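# Transfer 96-well plate from nest N1 to nest N2

## Task

Carry the 96-well culture plate out of plate nest N1 and put it into plate nest N2. It counts only if the plate rests level within N2's locators, its well A1 lies at the nest corner labelled A1, and its lid is seated all the way down on it. Then release it and take the grippers away from it.

## Robot and tools

ROBOT. Two arms, left_arm and right_arm, each with six revolute joints and a parallel two-finger gripper. The scene frame has its origin on the table top midway between the arms, +z up and +x out over the table. left_arm is on the +y side. Its base sits near (+0.015, +0.339, +0.145) m and right_arm's near (+0.042, -0.294, +0.145) m; both bases are slightly tilted. Seen from behind the arms, N1 is the left nest and N2 the right one. The plate starts in N1 with A1 at the A1 corner, so a straight carry that does not rotate it keeps that orientation. Any mounting plates, and the frame behind the arms holding them, are fixed obstacles.

JOINT ORDER. Every per-arm block, in commands and in results, lists joints as: wrist yaw (joint5), shoulder (joint2), wrist roll (joint6), elbow (joint3), wrist pitch (joint4), waist (joint1). Trust this order only. Waist, elbow and wrist yaw have their sign flipped compared with the URDF, both in what you send and what you read. The URDF ranges are: waist -2.618 to 3.054, shoulder 0.000 to 3.142, elbow 0.000 to 3.142, wrist pitch -1.571 to 1.571, wrist yaw -1.571 to 1.571, wrist roll -2.094 to 2.094 rad. For a flipped joint, negate and swap the bounds (for example the elbow reads -3.142 to 0.000). True ends may differ by up to 0.036 rad.

ROW FORMAT. A row is one flat list of 14 numbers, each in [-1, 1], always covering both arms: six joint numbers for left_arm in the order above, then its opening, then the same seven for right_arm. Joint numbers are scaled offsets, not angles: 1.0 equals 1.202 rad for the waist, 1.258 for the shoulder, 1.238 for the elbow, 2.073 for wrist pitch and 2.022 for wrist yaw and wrist roll. The opening is absolute, not an offset: +1 fully open, -1 closed.

execute_actions(actions): a list of up to 15 actions; each action is a table of up to 15 rows, one row per 1/30 s step, and a short table repeats its last row for the remaining steps of that action. Joint offsets in every row are measured from the joint angles at the start of that action, not from the previous row; for the first action they start from the last reported angles. An empty list just returns state and images. If a row would push a joint more than 0.036 rad beyond its range, the action is refused for both arms; a malformed action, or a bad first action, rejects the whole call and nothing moves.

move(target, speed, blocking): target is one 14-number row; its joint offsets count from the "Joint positions" in the latest result that printed them. All joints follow synchronised paths lasting 0.5 to 10 s, so the hand traces a curve. speed, in rad/s for the joint with the longest path, runs 0.01 to 2 (default 0.5). Paths ignore obstacles and the other arm; faster contact hits harder, and aiming past a contact presses harder. The finger opening is sent at the start. With blocking=false you get a result after 0.5 s; then only wait or stop are accepted until a result shows the move ended. The extra "move:" line reports the ending (done, off_target, moving, held, fault), limits=held or limits=none, and each arm's joint furthest from target.

wait(seconds): 0 to 10; lets the scene run holding the last command; returns early if a running move ends. stop(): brakes a running move; it needs room, more when fast; fingers keep going. zoom_image(camera, region): a closer look at part of the latest image from cam_high, cam_low, cam_left_wrist or cam_right_wrist; region is [x0, y0, x1, y1] in pixels from the top-left corner, at most 504 by 504. All images are 896x504. read_manual(section) only returns licence texts. finished_scene(scene) ends the current scene, given its number, and cannot be undone.

MOTION LIMITS. Each step, the target sent to a joint stays within a lead of its measured angle: 0.202 rad waist, 0.258 shoulder, 0.238 elbow, 0.573 wrist pitch, 0.522 wrist yaw and roll. Targets that would carry a gripper more than 70 mm from where it is are scaled back. Large changes therefore take several actions, and an unfinished action may not complete by waiting; send the remainder. Friction may leave a joint up to about 0.031 rad short, and smaller commands may do nothing.

RESULTS. The state line gives each gripper's end_effector_position (m) and end_effector_quat_wxyz in the scene frame; the position is the point between the pads, about 1 cm behind the fingertips, and gets less accurate at long reach. The gripper's fingers point along its +z and open along its y. Joint positions and Joint velocities list each arm's joints (rad, rad/s) plus pad gap (m; 0.094 when fully open). Joint targets shows what the joints are currently driven toward. grip_measured gives opening on the command scale. Step readings appear after execute_actions; HELD marks steps where part of an arm's row was held back. "joint command not followed" means the clearance check altered targets. "joint sent to its limit" means a joint reached its end; its absence does not prove more travel exists. FAULT and MOTOR HOT lines warn of stops; at 90 °C an arm halts for 10 s, and at 100 °C it goes limp and drops.

GRIPPING. To hold, command an opening about 0.03 below grip_measured; less than that grips more lightly. Readings can be off by about 1 mm per gripper. Pads give roughly 50 to 62 N each, less on thin parts.

CAMERAS. Calibration (K, distortion, T_world_to_cam) is given per camera and may be off by a couple of degrees and millimetres; wrist camera poses follow the arm's joints.

AVOID. Dropping the plate from more than a few millimetres, tilting it so the lid slides, knocking anything off the table, hard pushes or slams, and letting the arms strike or press each other. Objects may occasionally be nudged by outside pushes. Before finishing, open the gripper and move clear so the plate stays seated.

Each tool is called by a JSON object that holds its "op" and its "data", one argument or row to a line.

## Session

{"op": "execute_actions", "data": {
  "actions": []
}}

Scene clock: 0.00 s.
left_arm: end_effector_position=(+0.5046, +0.2319, +0.1562) grip_measured=+1.000 end_effector_quat_wxyz=(-0.097, +0.741, +0.496, +0.442) | right_arm: end_effector_position=(+0.1730, -0.6112, +0.1507) grip_measured=+1.000 end_effector_quat_wxyz=(+0.068, +0.983, -0.128, +0.112)
Joint names: [wrist yaw, shoulder, wrist roll, elbow, wrist pitch, waist]
Joint positions: left_arm=[ 1.103  1.643  1.708 -1.289 -0.343  0.421  0.094] | right_arm=[ 0.693  1.57   1.958 -0.962 -0.678  1.469  0.094]
Joint velocities: left_arm=[ 0.051 -0.002 -0.037 -0.017 -0.051 -0.002  0.   ] | right_arm=[-0.051  0.002 -0.037 -0.012  0.066  0.007  0.   ]
Joint targets: left_arm=[1.103 1.643 1.708 -1.289 -0.343 0.421] | right_arm=[0.693 1.570 1.958 -0.962 -0.678 1.469]

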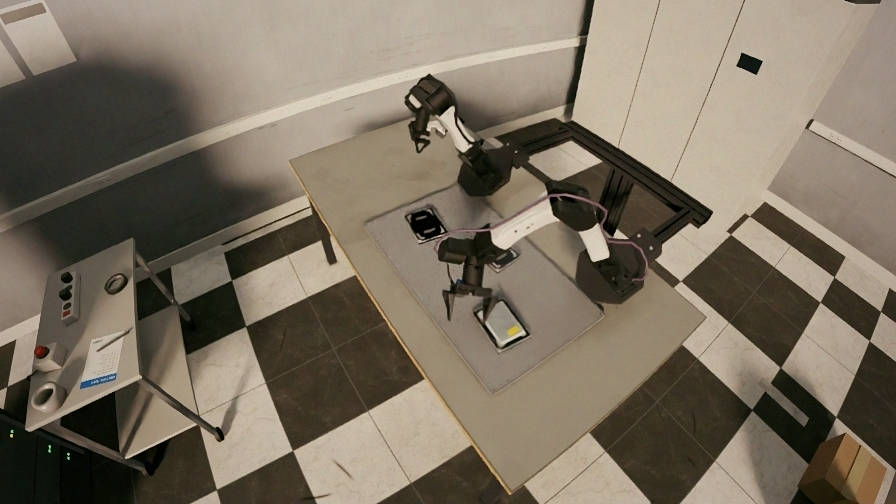

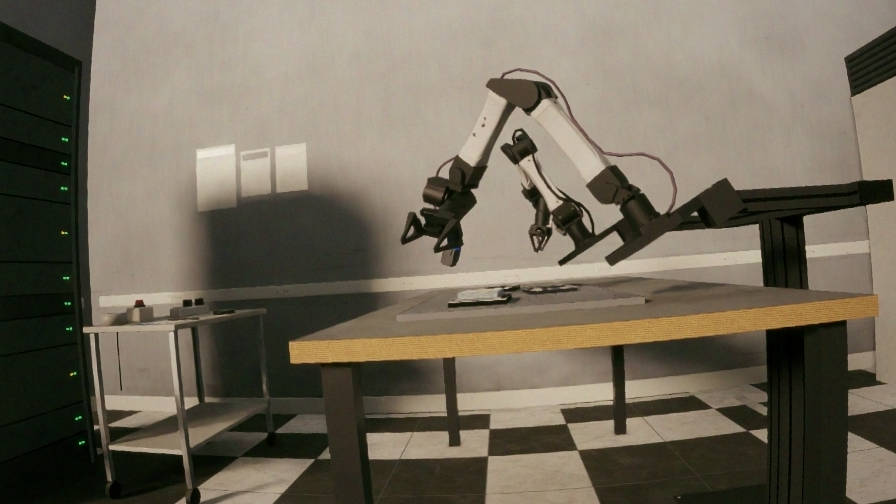

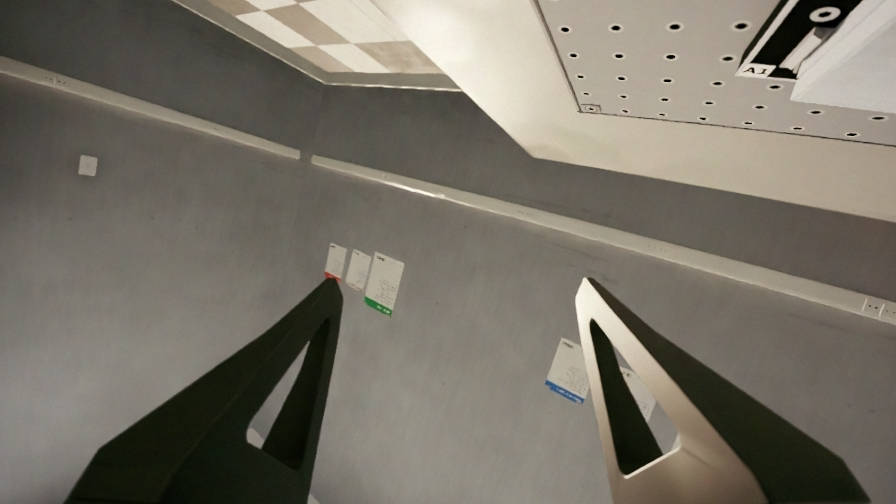

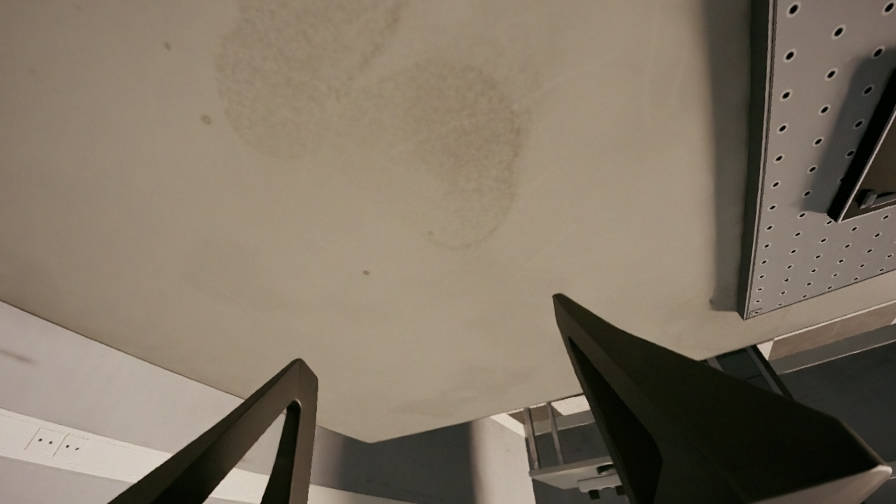

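{"op": "zoom_image", "data": {
  "camera": "cam_high",
  "region": [340, 170, 640, 400]
}}

{"op": "zoom_image", "data": {
  "camera": "cam_low",
  "region": [380, 230, 680, 340]
}}

Region (340, 170, 640, 400) of cam_high's 896x504 image, scaled by 1.680, with more detail than that image has; it fills the top 386 rows of this view, and the rest is white.

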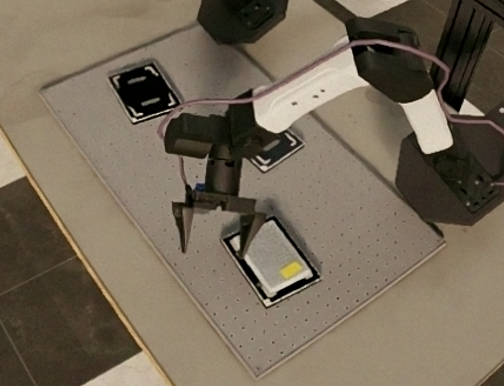

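Region (380, 230, 680, 340) of cam_low's 896x504 image, scaled by 1.680, with more detail than that image has; it fills the top 185 rows of this view, and the rest is white.

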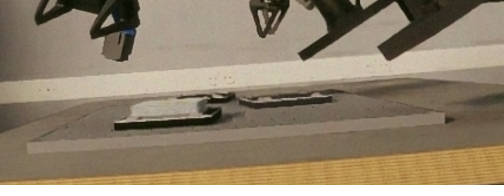

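{"op": "zoom_image", "data": {
  "camera": "cam_high",
  "region": [460, 285, 550, 365]
}}

{"op": "zoom_image", "data": {
  "camera": "cam_high",
  "region": [390, 190, 540, 290]
}}

Region (460, 285, 550, 365) of cam_high's 896x504 image, scaled by 5.600, with more detail than that image has.

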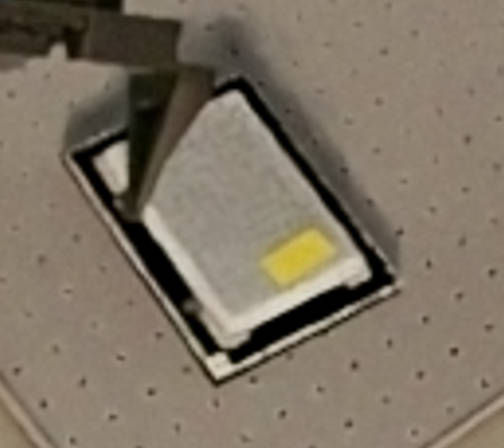

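Region (390, 190, 540, 290) of cam_high's 896x504 image, scaled by 3.360, with more detail than that image has.

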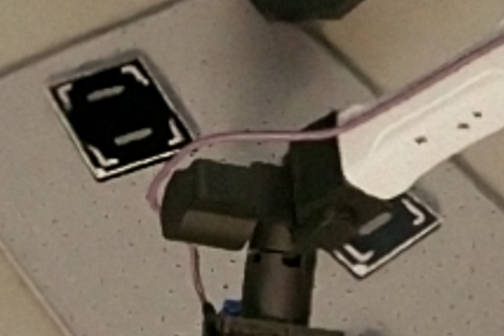

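{"op": "move", "data": {
  "target": [-0.5455,-0.3625,-0.068,0.2011,-0.2779,-0.35,1,0,0,0,0,0,0,1],
  "speed": 1.2
}}

Scene clock: 44.27 s.
left_arm: end_effector_position=(+0.3523, +0.2810, +0.1487) grip_measured=+1.000 end_effector_quat_wxyz=(+0.008, +0.767, +0.642, -0.001) | right_arm: end_effector_position=(+0.1730, -0.6112, +0.1507) grip_measured=+1.000 end_effector_quat_wxyz=(+0.068, +0.983, -0.128, +0.112)
Joint names: [wrist yaw, shoulder, wrist roll, elbow, wrist pitch, waist]
Joint positions: left_arm=[ 0.007  1.206  1.576 -1.056 -0.907  0.01   0.094] | right_arm=[ 0.693  1.57   1.958 -0.962 -0.678  1.469  0.094]
Joint velocities: left_arm=[-0.022 -0.007 -0.007  0.002 -0.007  0.002  0.   ] | right_arm=[ 0.022 -0.017  0.022  0.002  0.022 -0.007  0.   ]
Joint targets: left_arm=[0.000 1.187 1.570 -1.040 -0.919 -0.000] | right_arm=[0.693 1.570 1.958 -0.962 -0.678 1.469]
move: done; limits=none; left_arm: farthest joint: the shoulder, 0.019 radians from its target (0.456 radians at the start); right_arm: farthest joint: the waist, 0.000 radians from its target (0.000 radians at the start)
camera_calibration (this result's frames):
cam_left_wrist: T_world_to_cam=[[-0.978231, 0.205432, -0.0293478, 0.295618], [0.128888, 0.712304, 0.689935, -0.327273], [0.16264, 0.671134, -0.723276, -0.0201877], [0, 0, 0, 1]] pos_world=[0.334648, 0.185937, 0.219872]

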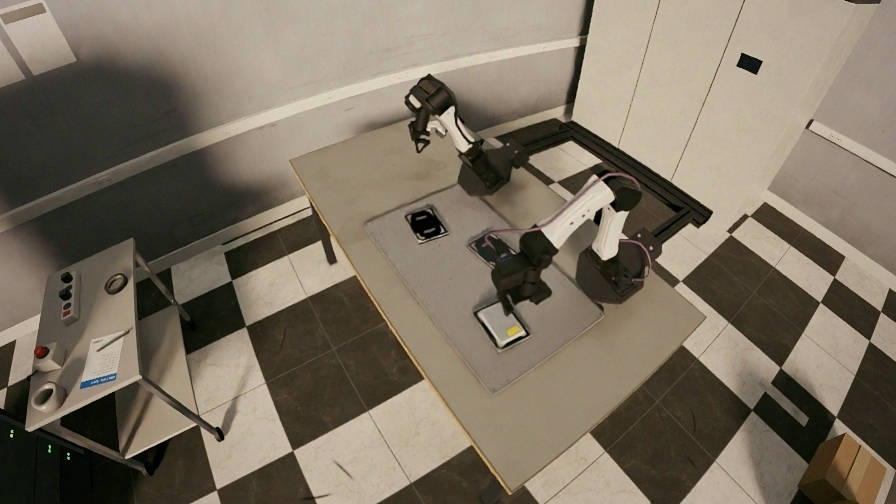

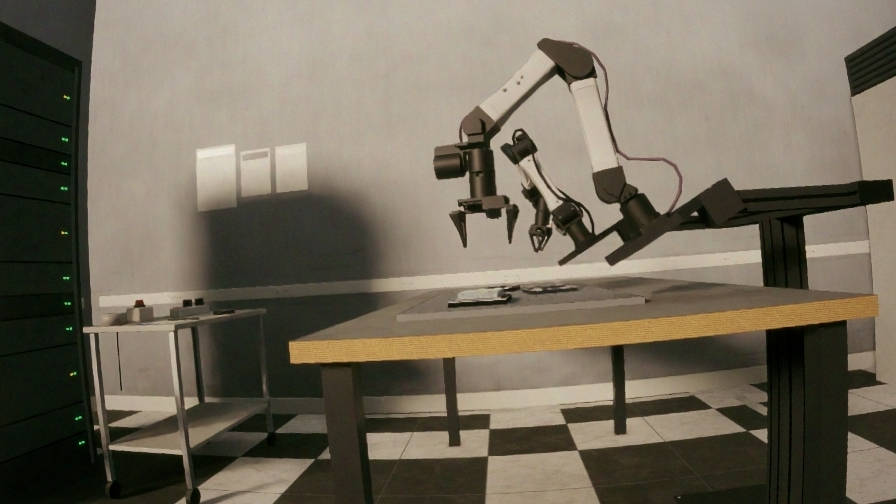

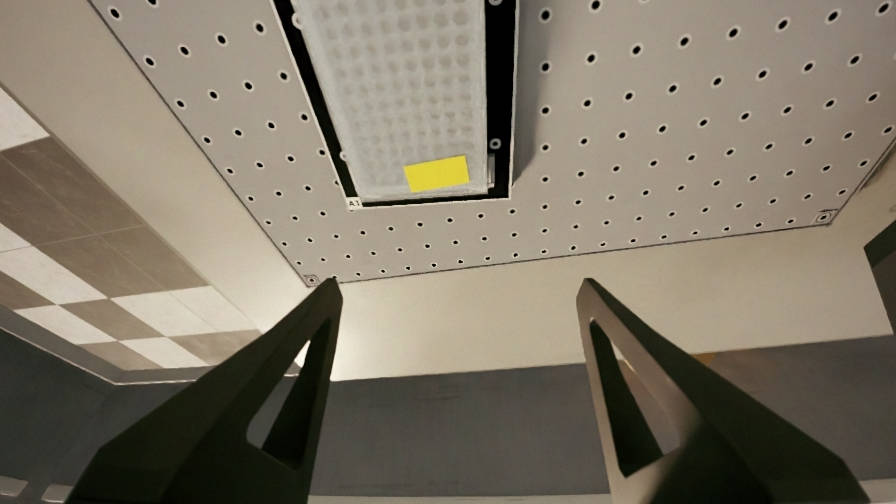

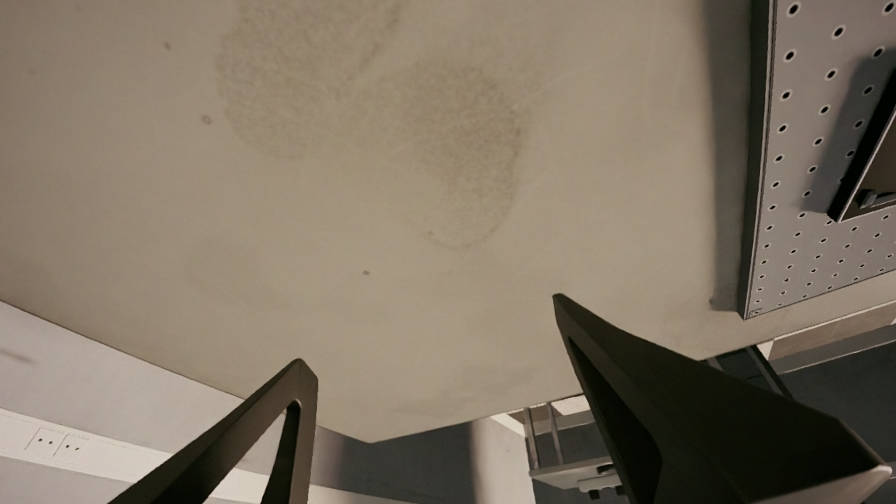

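{"op": "zoom_image", "data": {
  "camera": "cam_high",
  "region": [450, 220, 570, 360]
}}

{"op": "zoom_image", "data": {
  "camera": "cam_left_wrist",
  "region": [250, 0, 600, 230]
}}

Region (450, 220, 570, 360) of cam_high's 896x504 image, scaled by 3.600, with more detail than that image has; it fills the left 432 columns of this view, and the rest is white.

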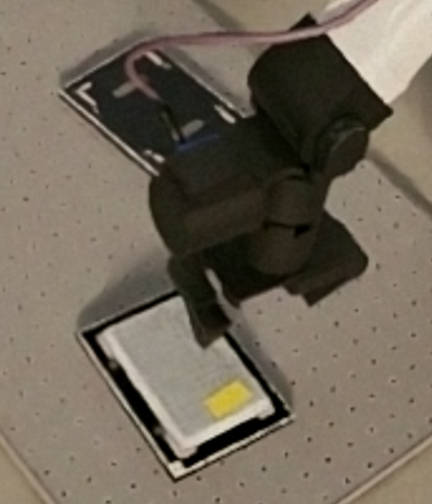

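Region (250, 0, 600, 230) of cam_left_wrist's 896x504 image, scaled by 1.440, with more detail than that image has; it fills the top 331 rows of this view, and the rest is white.

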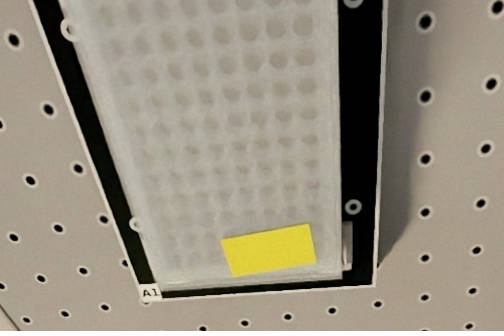

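{"op": "move", "data": {
  "target": [0.2201,0.2446,-0.5396,-0.1254,-0.0627,0.9093,1,0,0,0,0,0,0,1],
  "speed": 1.2
}}

Scene clock: 76.87 s.
left_arm: end_effector_position=(+0.2187, +0.0628, +0.1680) grip_measured=+1.000 end_effector_quat_wxyz=(+0.000, +0.751, +0.661, -0.004) | right_arm: end_effector_position=(+0.1730, -0.6112, +0.1507) grip_measured=+1.000 end_effector_quat_wxyz=(+0.068, +0.983, -0.128, +0.112)
Joint names: [wrist yaw, shoulder, wrist roll, elbow, wrist pitch, waist]
Joint positions: left_arm=[ 0.443  1.501  0.49  -1.19  -1.024  1.096  0.094] | right_arm=[ 0.693  1.57   1.958 -0.962 -0.678  1.469  0.094]
Joint velocities: left_arm=[ 0.007 -0.002  0.007 -0.007 -0.037  0.002  0.   ] | right_arm=[-0.007 -0.007 -0.051  0.007 -0.007 -0.007  0.   ]
Joint targets: left_arm=[0.451 1.514 0.484 -1.211 -1.037 1.103] | right_arm=[0.693 1.570 1.958 -0.962 -0.678 1.469]
move: off_target (left_arm); limits=none; left_arm: farthest joint: the elbow, 0.021 radians from its target (0.155 radians at the start); right_arm: farthest joint: the waist, 0.000 radians from its target (0.000 radians at the start)
camera_calibration (this result's frames):
cam_left_wrist: T_world_to_cam=[[-0.987519, 0.156871, -0.0140467, 0.212884], [0.103228, 0.712017, 0.694533, -0.163082], [0.118954, 0.684414, -0.719324, 0.169978], [0, 0, 0, 1]] pos_world=[0.206842, -0.0336138, 0.238526]

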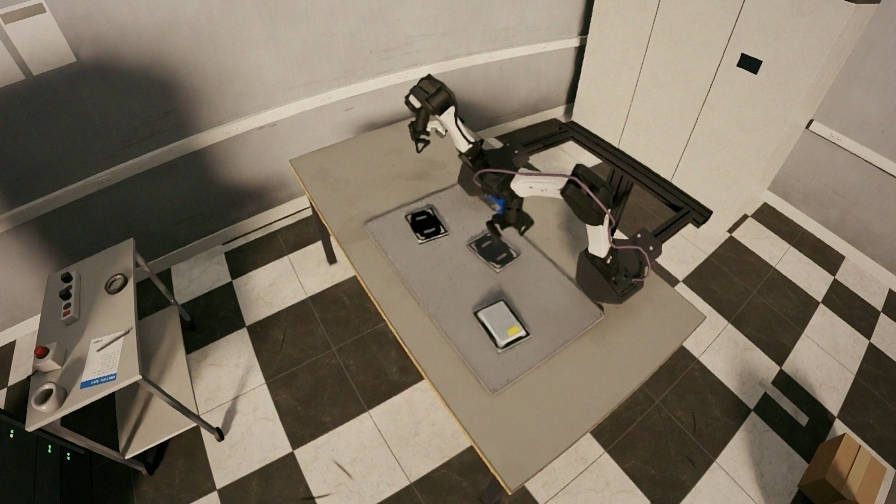

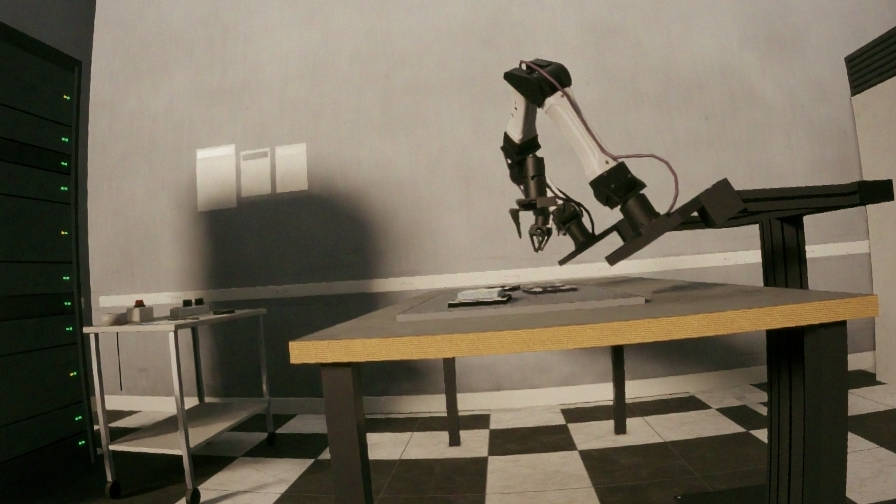

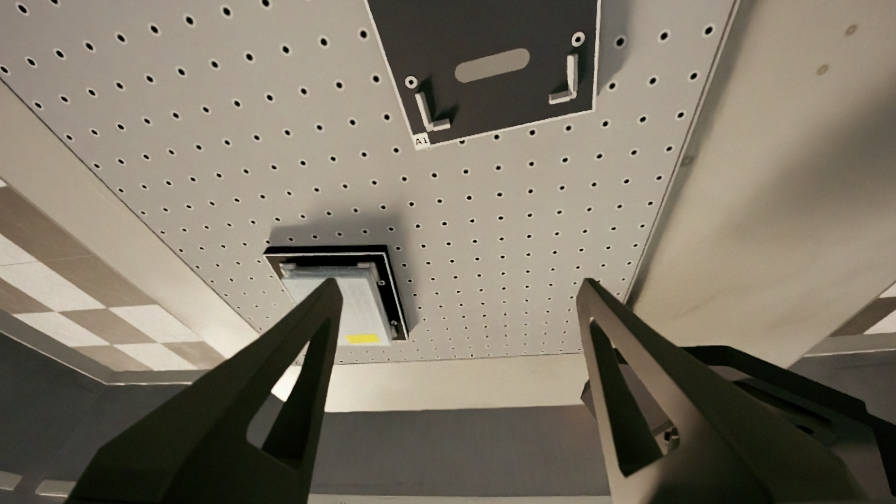

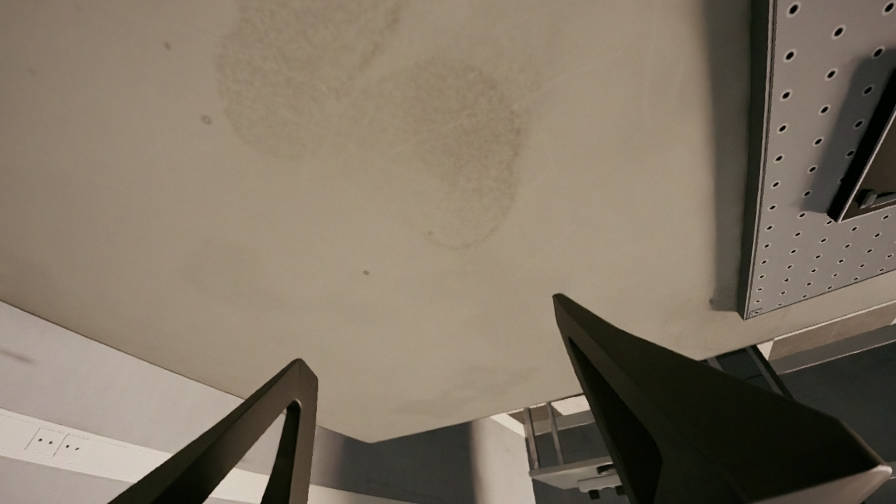

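{"op": "zoom_image", "data": {
  "camera": "cam_high",
  "region": [395, 195, 535, 285]
}}

{"op": "zoom_image", "data": {
  "camera": "cam_left_wrist",
  "region": [340, 0, 640, 170]
}}

Region (395, 195, 535, 285) of cam_high's 896x504 image, scaled by 3.600, with more detail than that image has; it fills the top 324 rows of this view, and the rest is white.

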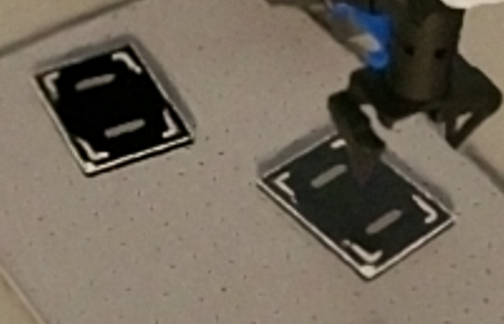

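Region (340, 0, 640, 170) of cam_left_wrist's 896x504 image, scaled by 1.680, with more detail than that image has; it fills the top 286 rows of this view, and the rest is white.

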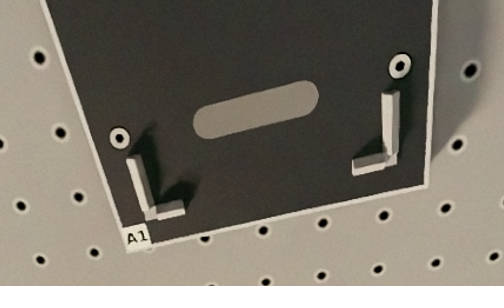

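{"op": "move", "data": {
  "target": [-0.1731,-0.0167,0.4461,0.1208,0.1876,-0.7737,1,0,0,0,0,0,0,1],
  "speed": 1.0
}}

Scene clock: 100.20 s.
left_arm: end_effector_position=(+0.3692, +0.2337, +0.0671) grip_measured=+1.000 end_effector_quat_wxyz=(-0.008, +0.752, +0.659, -0.003) | right_arm: end_effector_position=(+0.1730, -0.6112, +0.1507) grip_measured=+1.000 end_effector_quat_wxyz=(+0.068, +0.983, -0.128, +0.112)
Joint names: [wrist yaw, shoulder, wrist roll, elbow, wrist pitch, waist]
Joint positions: left_arm=[ 0.099  1.501  1.386 -1.057 -0.649  0.171  0.094] | right_arm=[ 0.693  1.57   1.958 -0.962 -0.678  1.469  0.094]
Joint velocities: left_arm=[ 0.022  0.002 -0.022 -0.002 -0.022 -0.002  0.   ] | right_arm=[ 0.051  0.002  0.022  0.007 -0.007 -0.007  0.   ]
Joint targets: left_arm=[0.093 1.480 1.392 -1.041 -0.634 0.166] | right_arm=[0.693 1.570 1.958 -0.962 -0.678 1.469]
move: off_target (left_arm); limits=none; left_arm: farthest joint: the shoulder, 0.021 radians from its target (0.021 radians at the start); right_arm: farthest joint: the waist, 0.000 radians from its target (0.000 radians at the start)
camera_calibration (this result's frames):
cam_left_wrist: T_world_to_cam=[[-0.987047, 0.160408, -0.00274745, 0.331535], [0.112168, 0.702247, 0.703042, -0.231806], [0.114703, 0.693627, -0.711143, -0.0386771], [0, 0, 0, 1]] pos_world=[0.357678, 0.136432, 0.136375]

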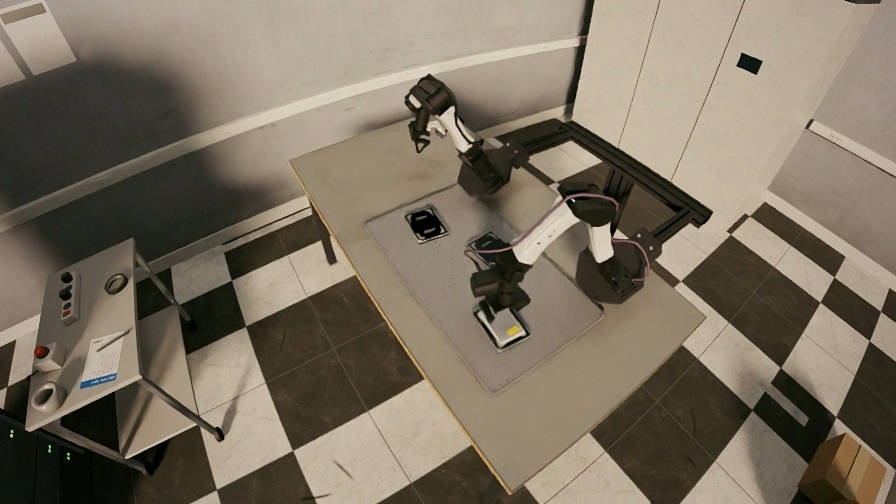

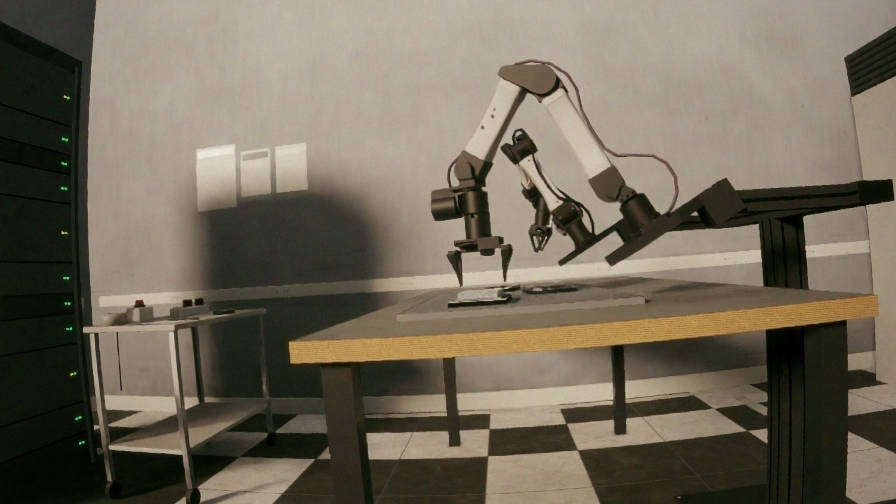

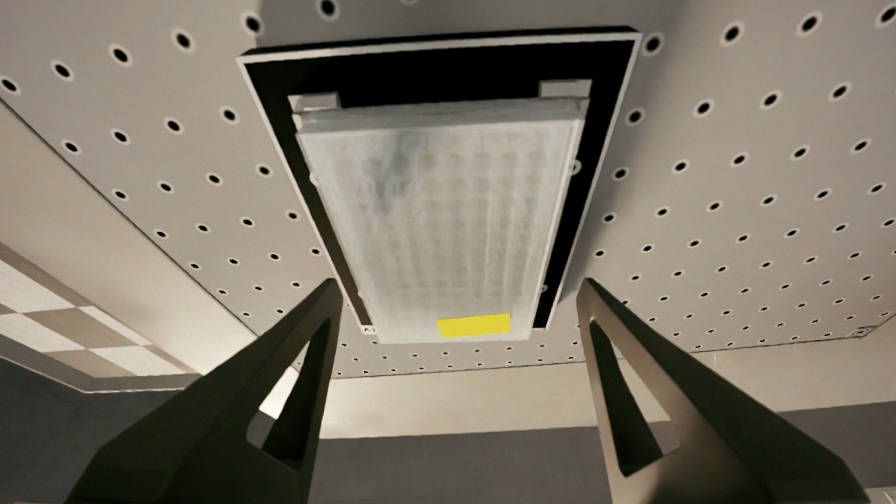

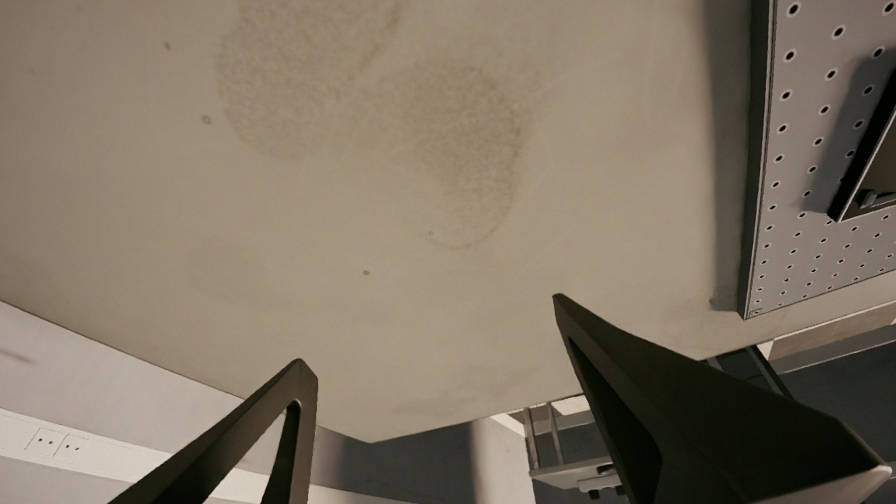

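{"op": "zoom_image", "data": {
  "camera": "cam_low",
  "region": [430, 250, 550, 320]
}}

{"op": "zoom_image", "data": {
  "camera": "cam_left_wrist",
  "region": [230, 20, 660, 360]
}}

Region (430, 250, 550, 320) of cam_low's 896x504 image, scaled by 4.200, with more detail than that image has; it fills the top 294 rows of this view, and the rest is white.

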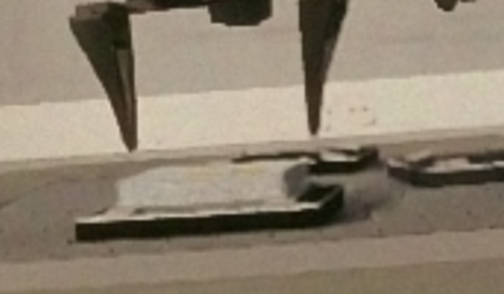

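Region (230, 20, 660, 360) of cam_left_wrist's 896x504 image, scaled by 1.172, with more detail than that image has; it fills the top 399 rows of this view, and the rest is white.

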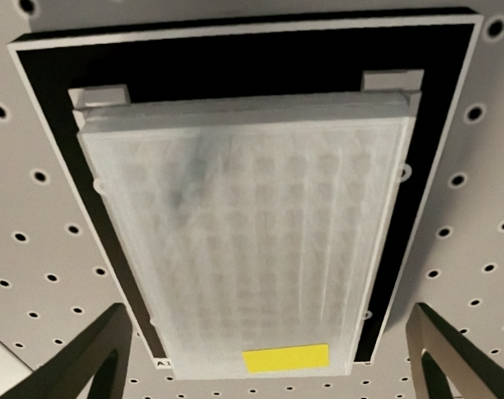

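{"op": "move", "data": {
  "target": [-0.013,0.0318,0.012,0.0226,0.0352,-0.0291,1,0,0,0,0,0,0,1],
  "speed": 0.15
}}

Scene clock: 119.20 s.
left_arm: end_effector_position=(+0.3742, +0.2373, +0.0555) grip_measured=+1.000 end_effector_quat_wxyz=(+0.001, +0.750, +0.661, -0.002) | right_arm: end_effector_position=(+0.1730, -0.6112, +0.1507) grip_measured=+1.000 end_effector_quat_wxyz=(+0.068, +0.983, -0.128, +0.112)
Joint names: [wrist yaw, shoulder, wrist roll, elbow, wrist pitch, waist]
Joint positions: left_arm=[ 0.079  1.529  1.405 -1.044 -0.59   0.145  0.094] | right_arm=[ 0.693  1.57   1.958 -0.962 -0.678  1.469  0.094]
Joint velocities: left_arm=[-0.007  0.002 -0.022  0.002  0.022 -0.017  0.   ] | right_arm=[-0.037  0.012 -0.037 -0.007  0.022 -0.007  0.   ]
Joint targets: left_arm=[0.073 1.541 1.411 -1.029 -0.576 0.136] | right_arm=[0.693 1.570 1.958 -0.962 -0.678 1.469]
move: done; limits=none; left_arm: farthest joint: the elbow, 0.015 radians from its target (0.028 radians at the start); right_arm: farthest joint: the waist, 0.000 radians from its target (0.000 radians at the start)
camera_calibration (this result's frames):
cam_left_wrist: T_world_to_cam=[[-0.987786, 0.15494, -0.0164859, 0.338146], [0.0999861, 0.711453, 0.695585, -0.223928], [0.119503, 0.685441, -0.718255, -0.0494109], [0, 0, 0, 1]] pos_world=[0.36231, 0.14079, 0.125846]

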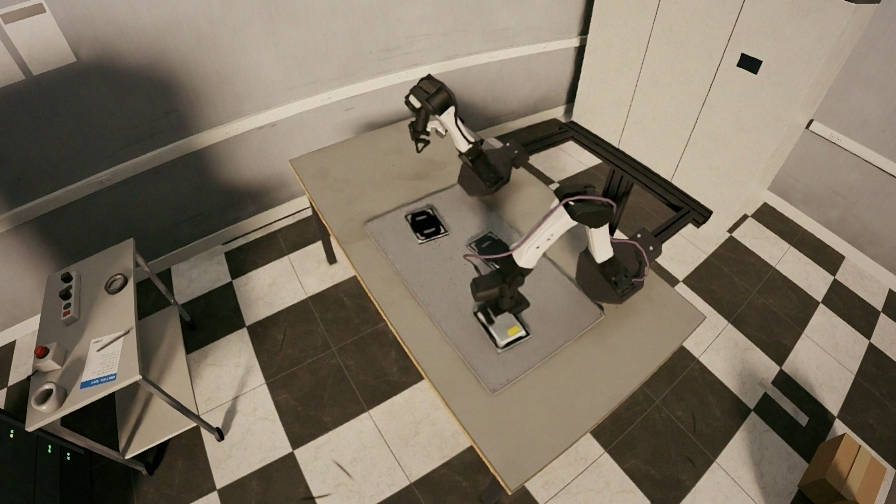

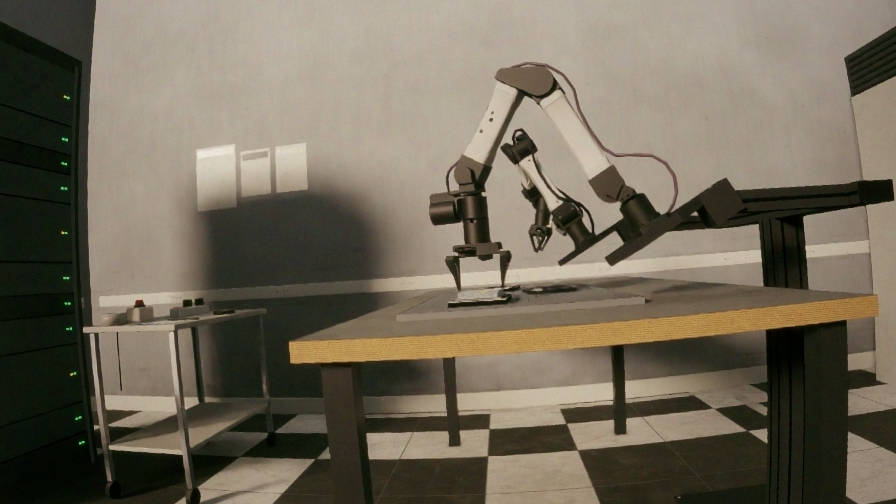

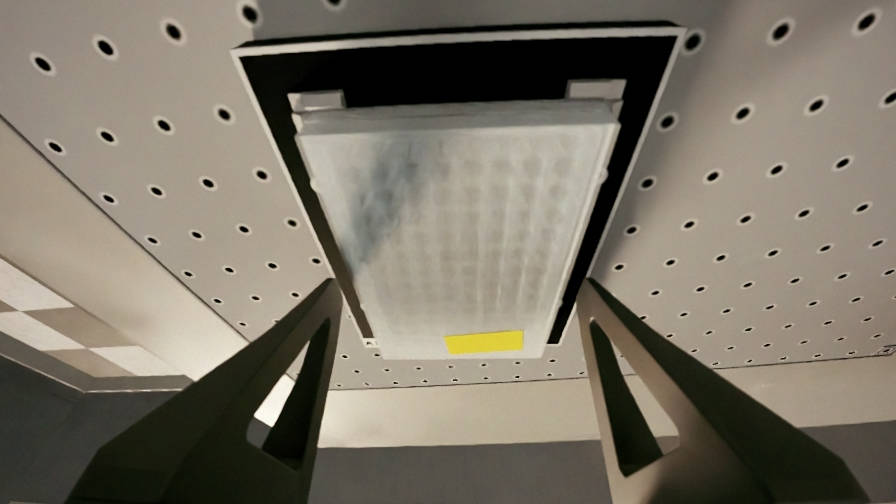

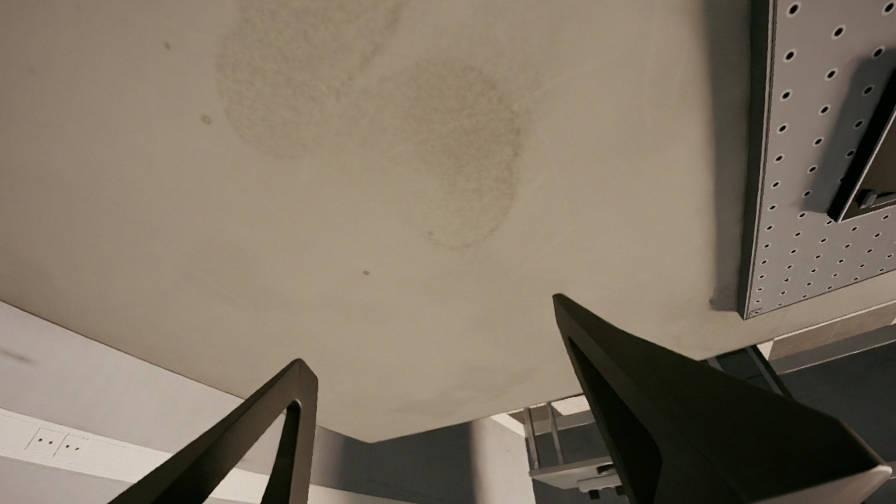

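{"op": "move", "data": {
  "target": [-0.003,0.051,0.003,0.029,0.043,-0.009,1,0,0,0,0,0,0,1],
  "speed": 0.1
}}

{"op": "zoom_image", "data": {
  "camera": "cam_low",
  "region": [430, 250, 550, 320]
}}

Scene clock: 124.83 s.
left_arm: end_effector_position=(+0.3748, +0.2354, +0.0374) grip_measured=+1.000 end_effector_quat_wxyz=(+0.004, +0.750, +0.661, -0.001) | right_arm: end_effector_position=(+0.1730, -0.6112, +0.1507) grip_measured=+1.000 end_effector_quat_wxyz=(+0.068, +0.983, -0.128, +0.112)
Joint names: [wrist yaw, shoulder, wrist roll, elbow, wrist pitch, waist]
Joint positions: left_arm=[ 0.078  1.578  1.406 -1.024 -0.515  0.145  0.094] | right_arm=[ 0.693  1.57   1.958 -0.962 -0.678  1.469  0.094]
Joint velocities: left_arm=[-0.125 -0.002 -0.007 -0.017 -0.037 -0.007  0.   ] | right_arm=[ 0.037  0.007 -0.051  0.007 -0.051 -0.007  0.   ]
Joint targets: left_arm=[0.073 1.593 1.411 -1.008 -0.501 0.134] | right_arm=[0.693 1.570 1.958 -0.962 -0.678 1.469]
move: done; limits=none; left_arm: farthest joint: the shoulder, 0.016 radians from its target (0.064 radians at the start); right_arm: farthest joint: the waist, 0.000 radians from its target (0.000 radians at the start)
camera_calibration (this result's frames):
cam_left_wrist: T_world_to_cam=[[-0.987631, 0.155075, -0.0231654, 0.3389], [0.0957165, 0.713307, 0.694285, -0.208833], [0.12419, 0.68348, -0.719327, -0.0624358], [0, 0, 0, 1]] pos_world=[0.362451, 0.139081, 0.107929]

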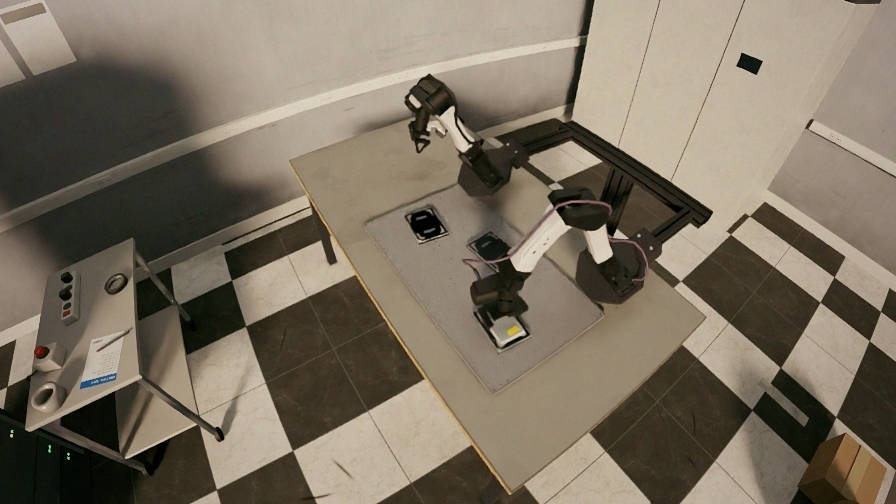

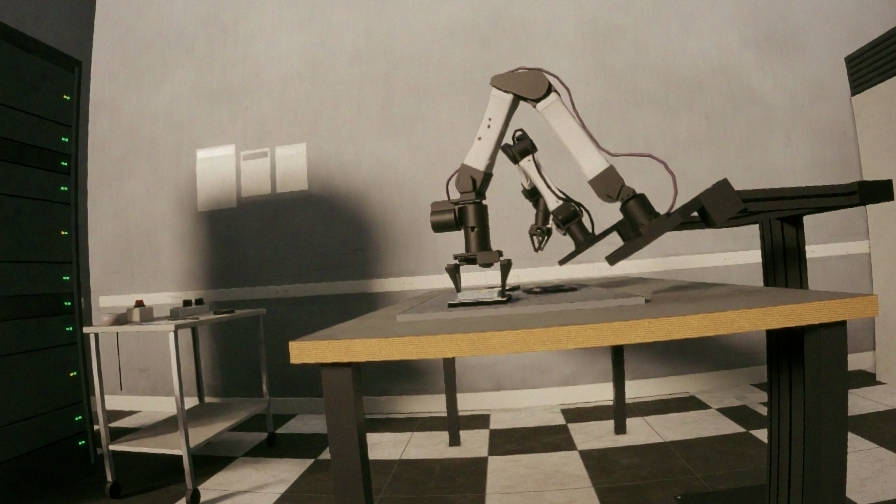

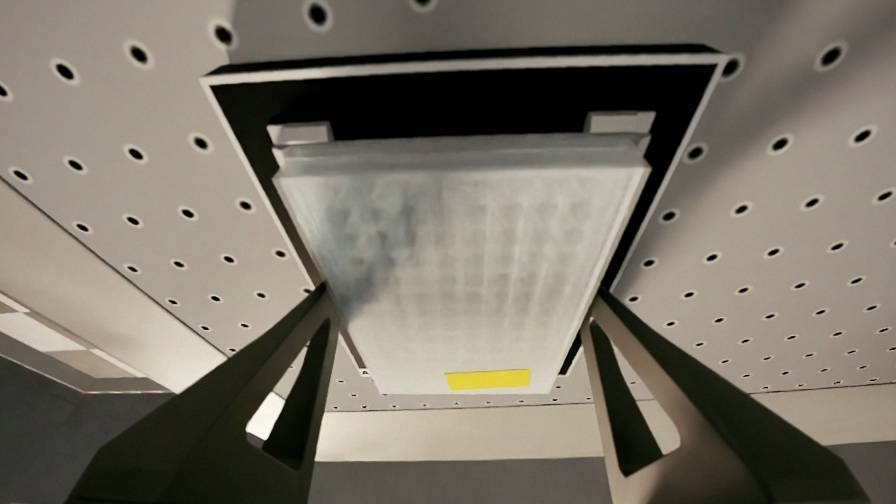

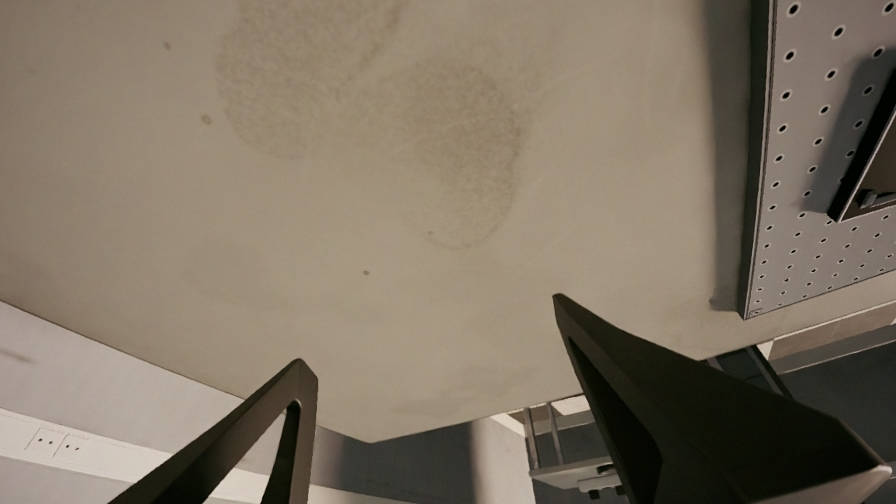

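Region (430, 250, 550, 320) of cam_low's 896x504 image, scaled by 4.200, with more detail than that image has; it fills the top 294 rows of this view, and the rest is white.

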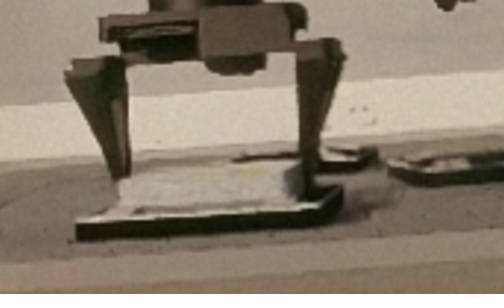

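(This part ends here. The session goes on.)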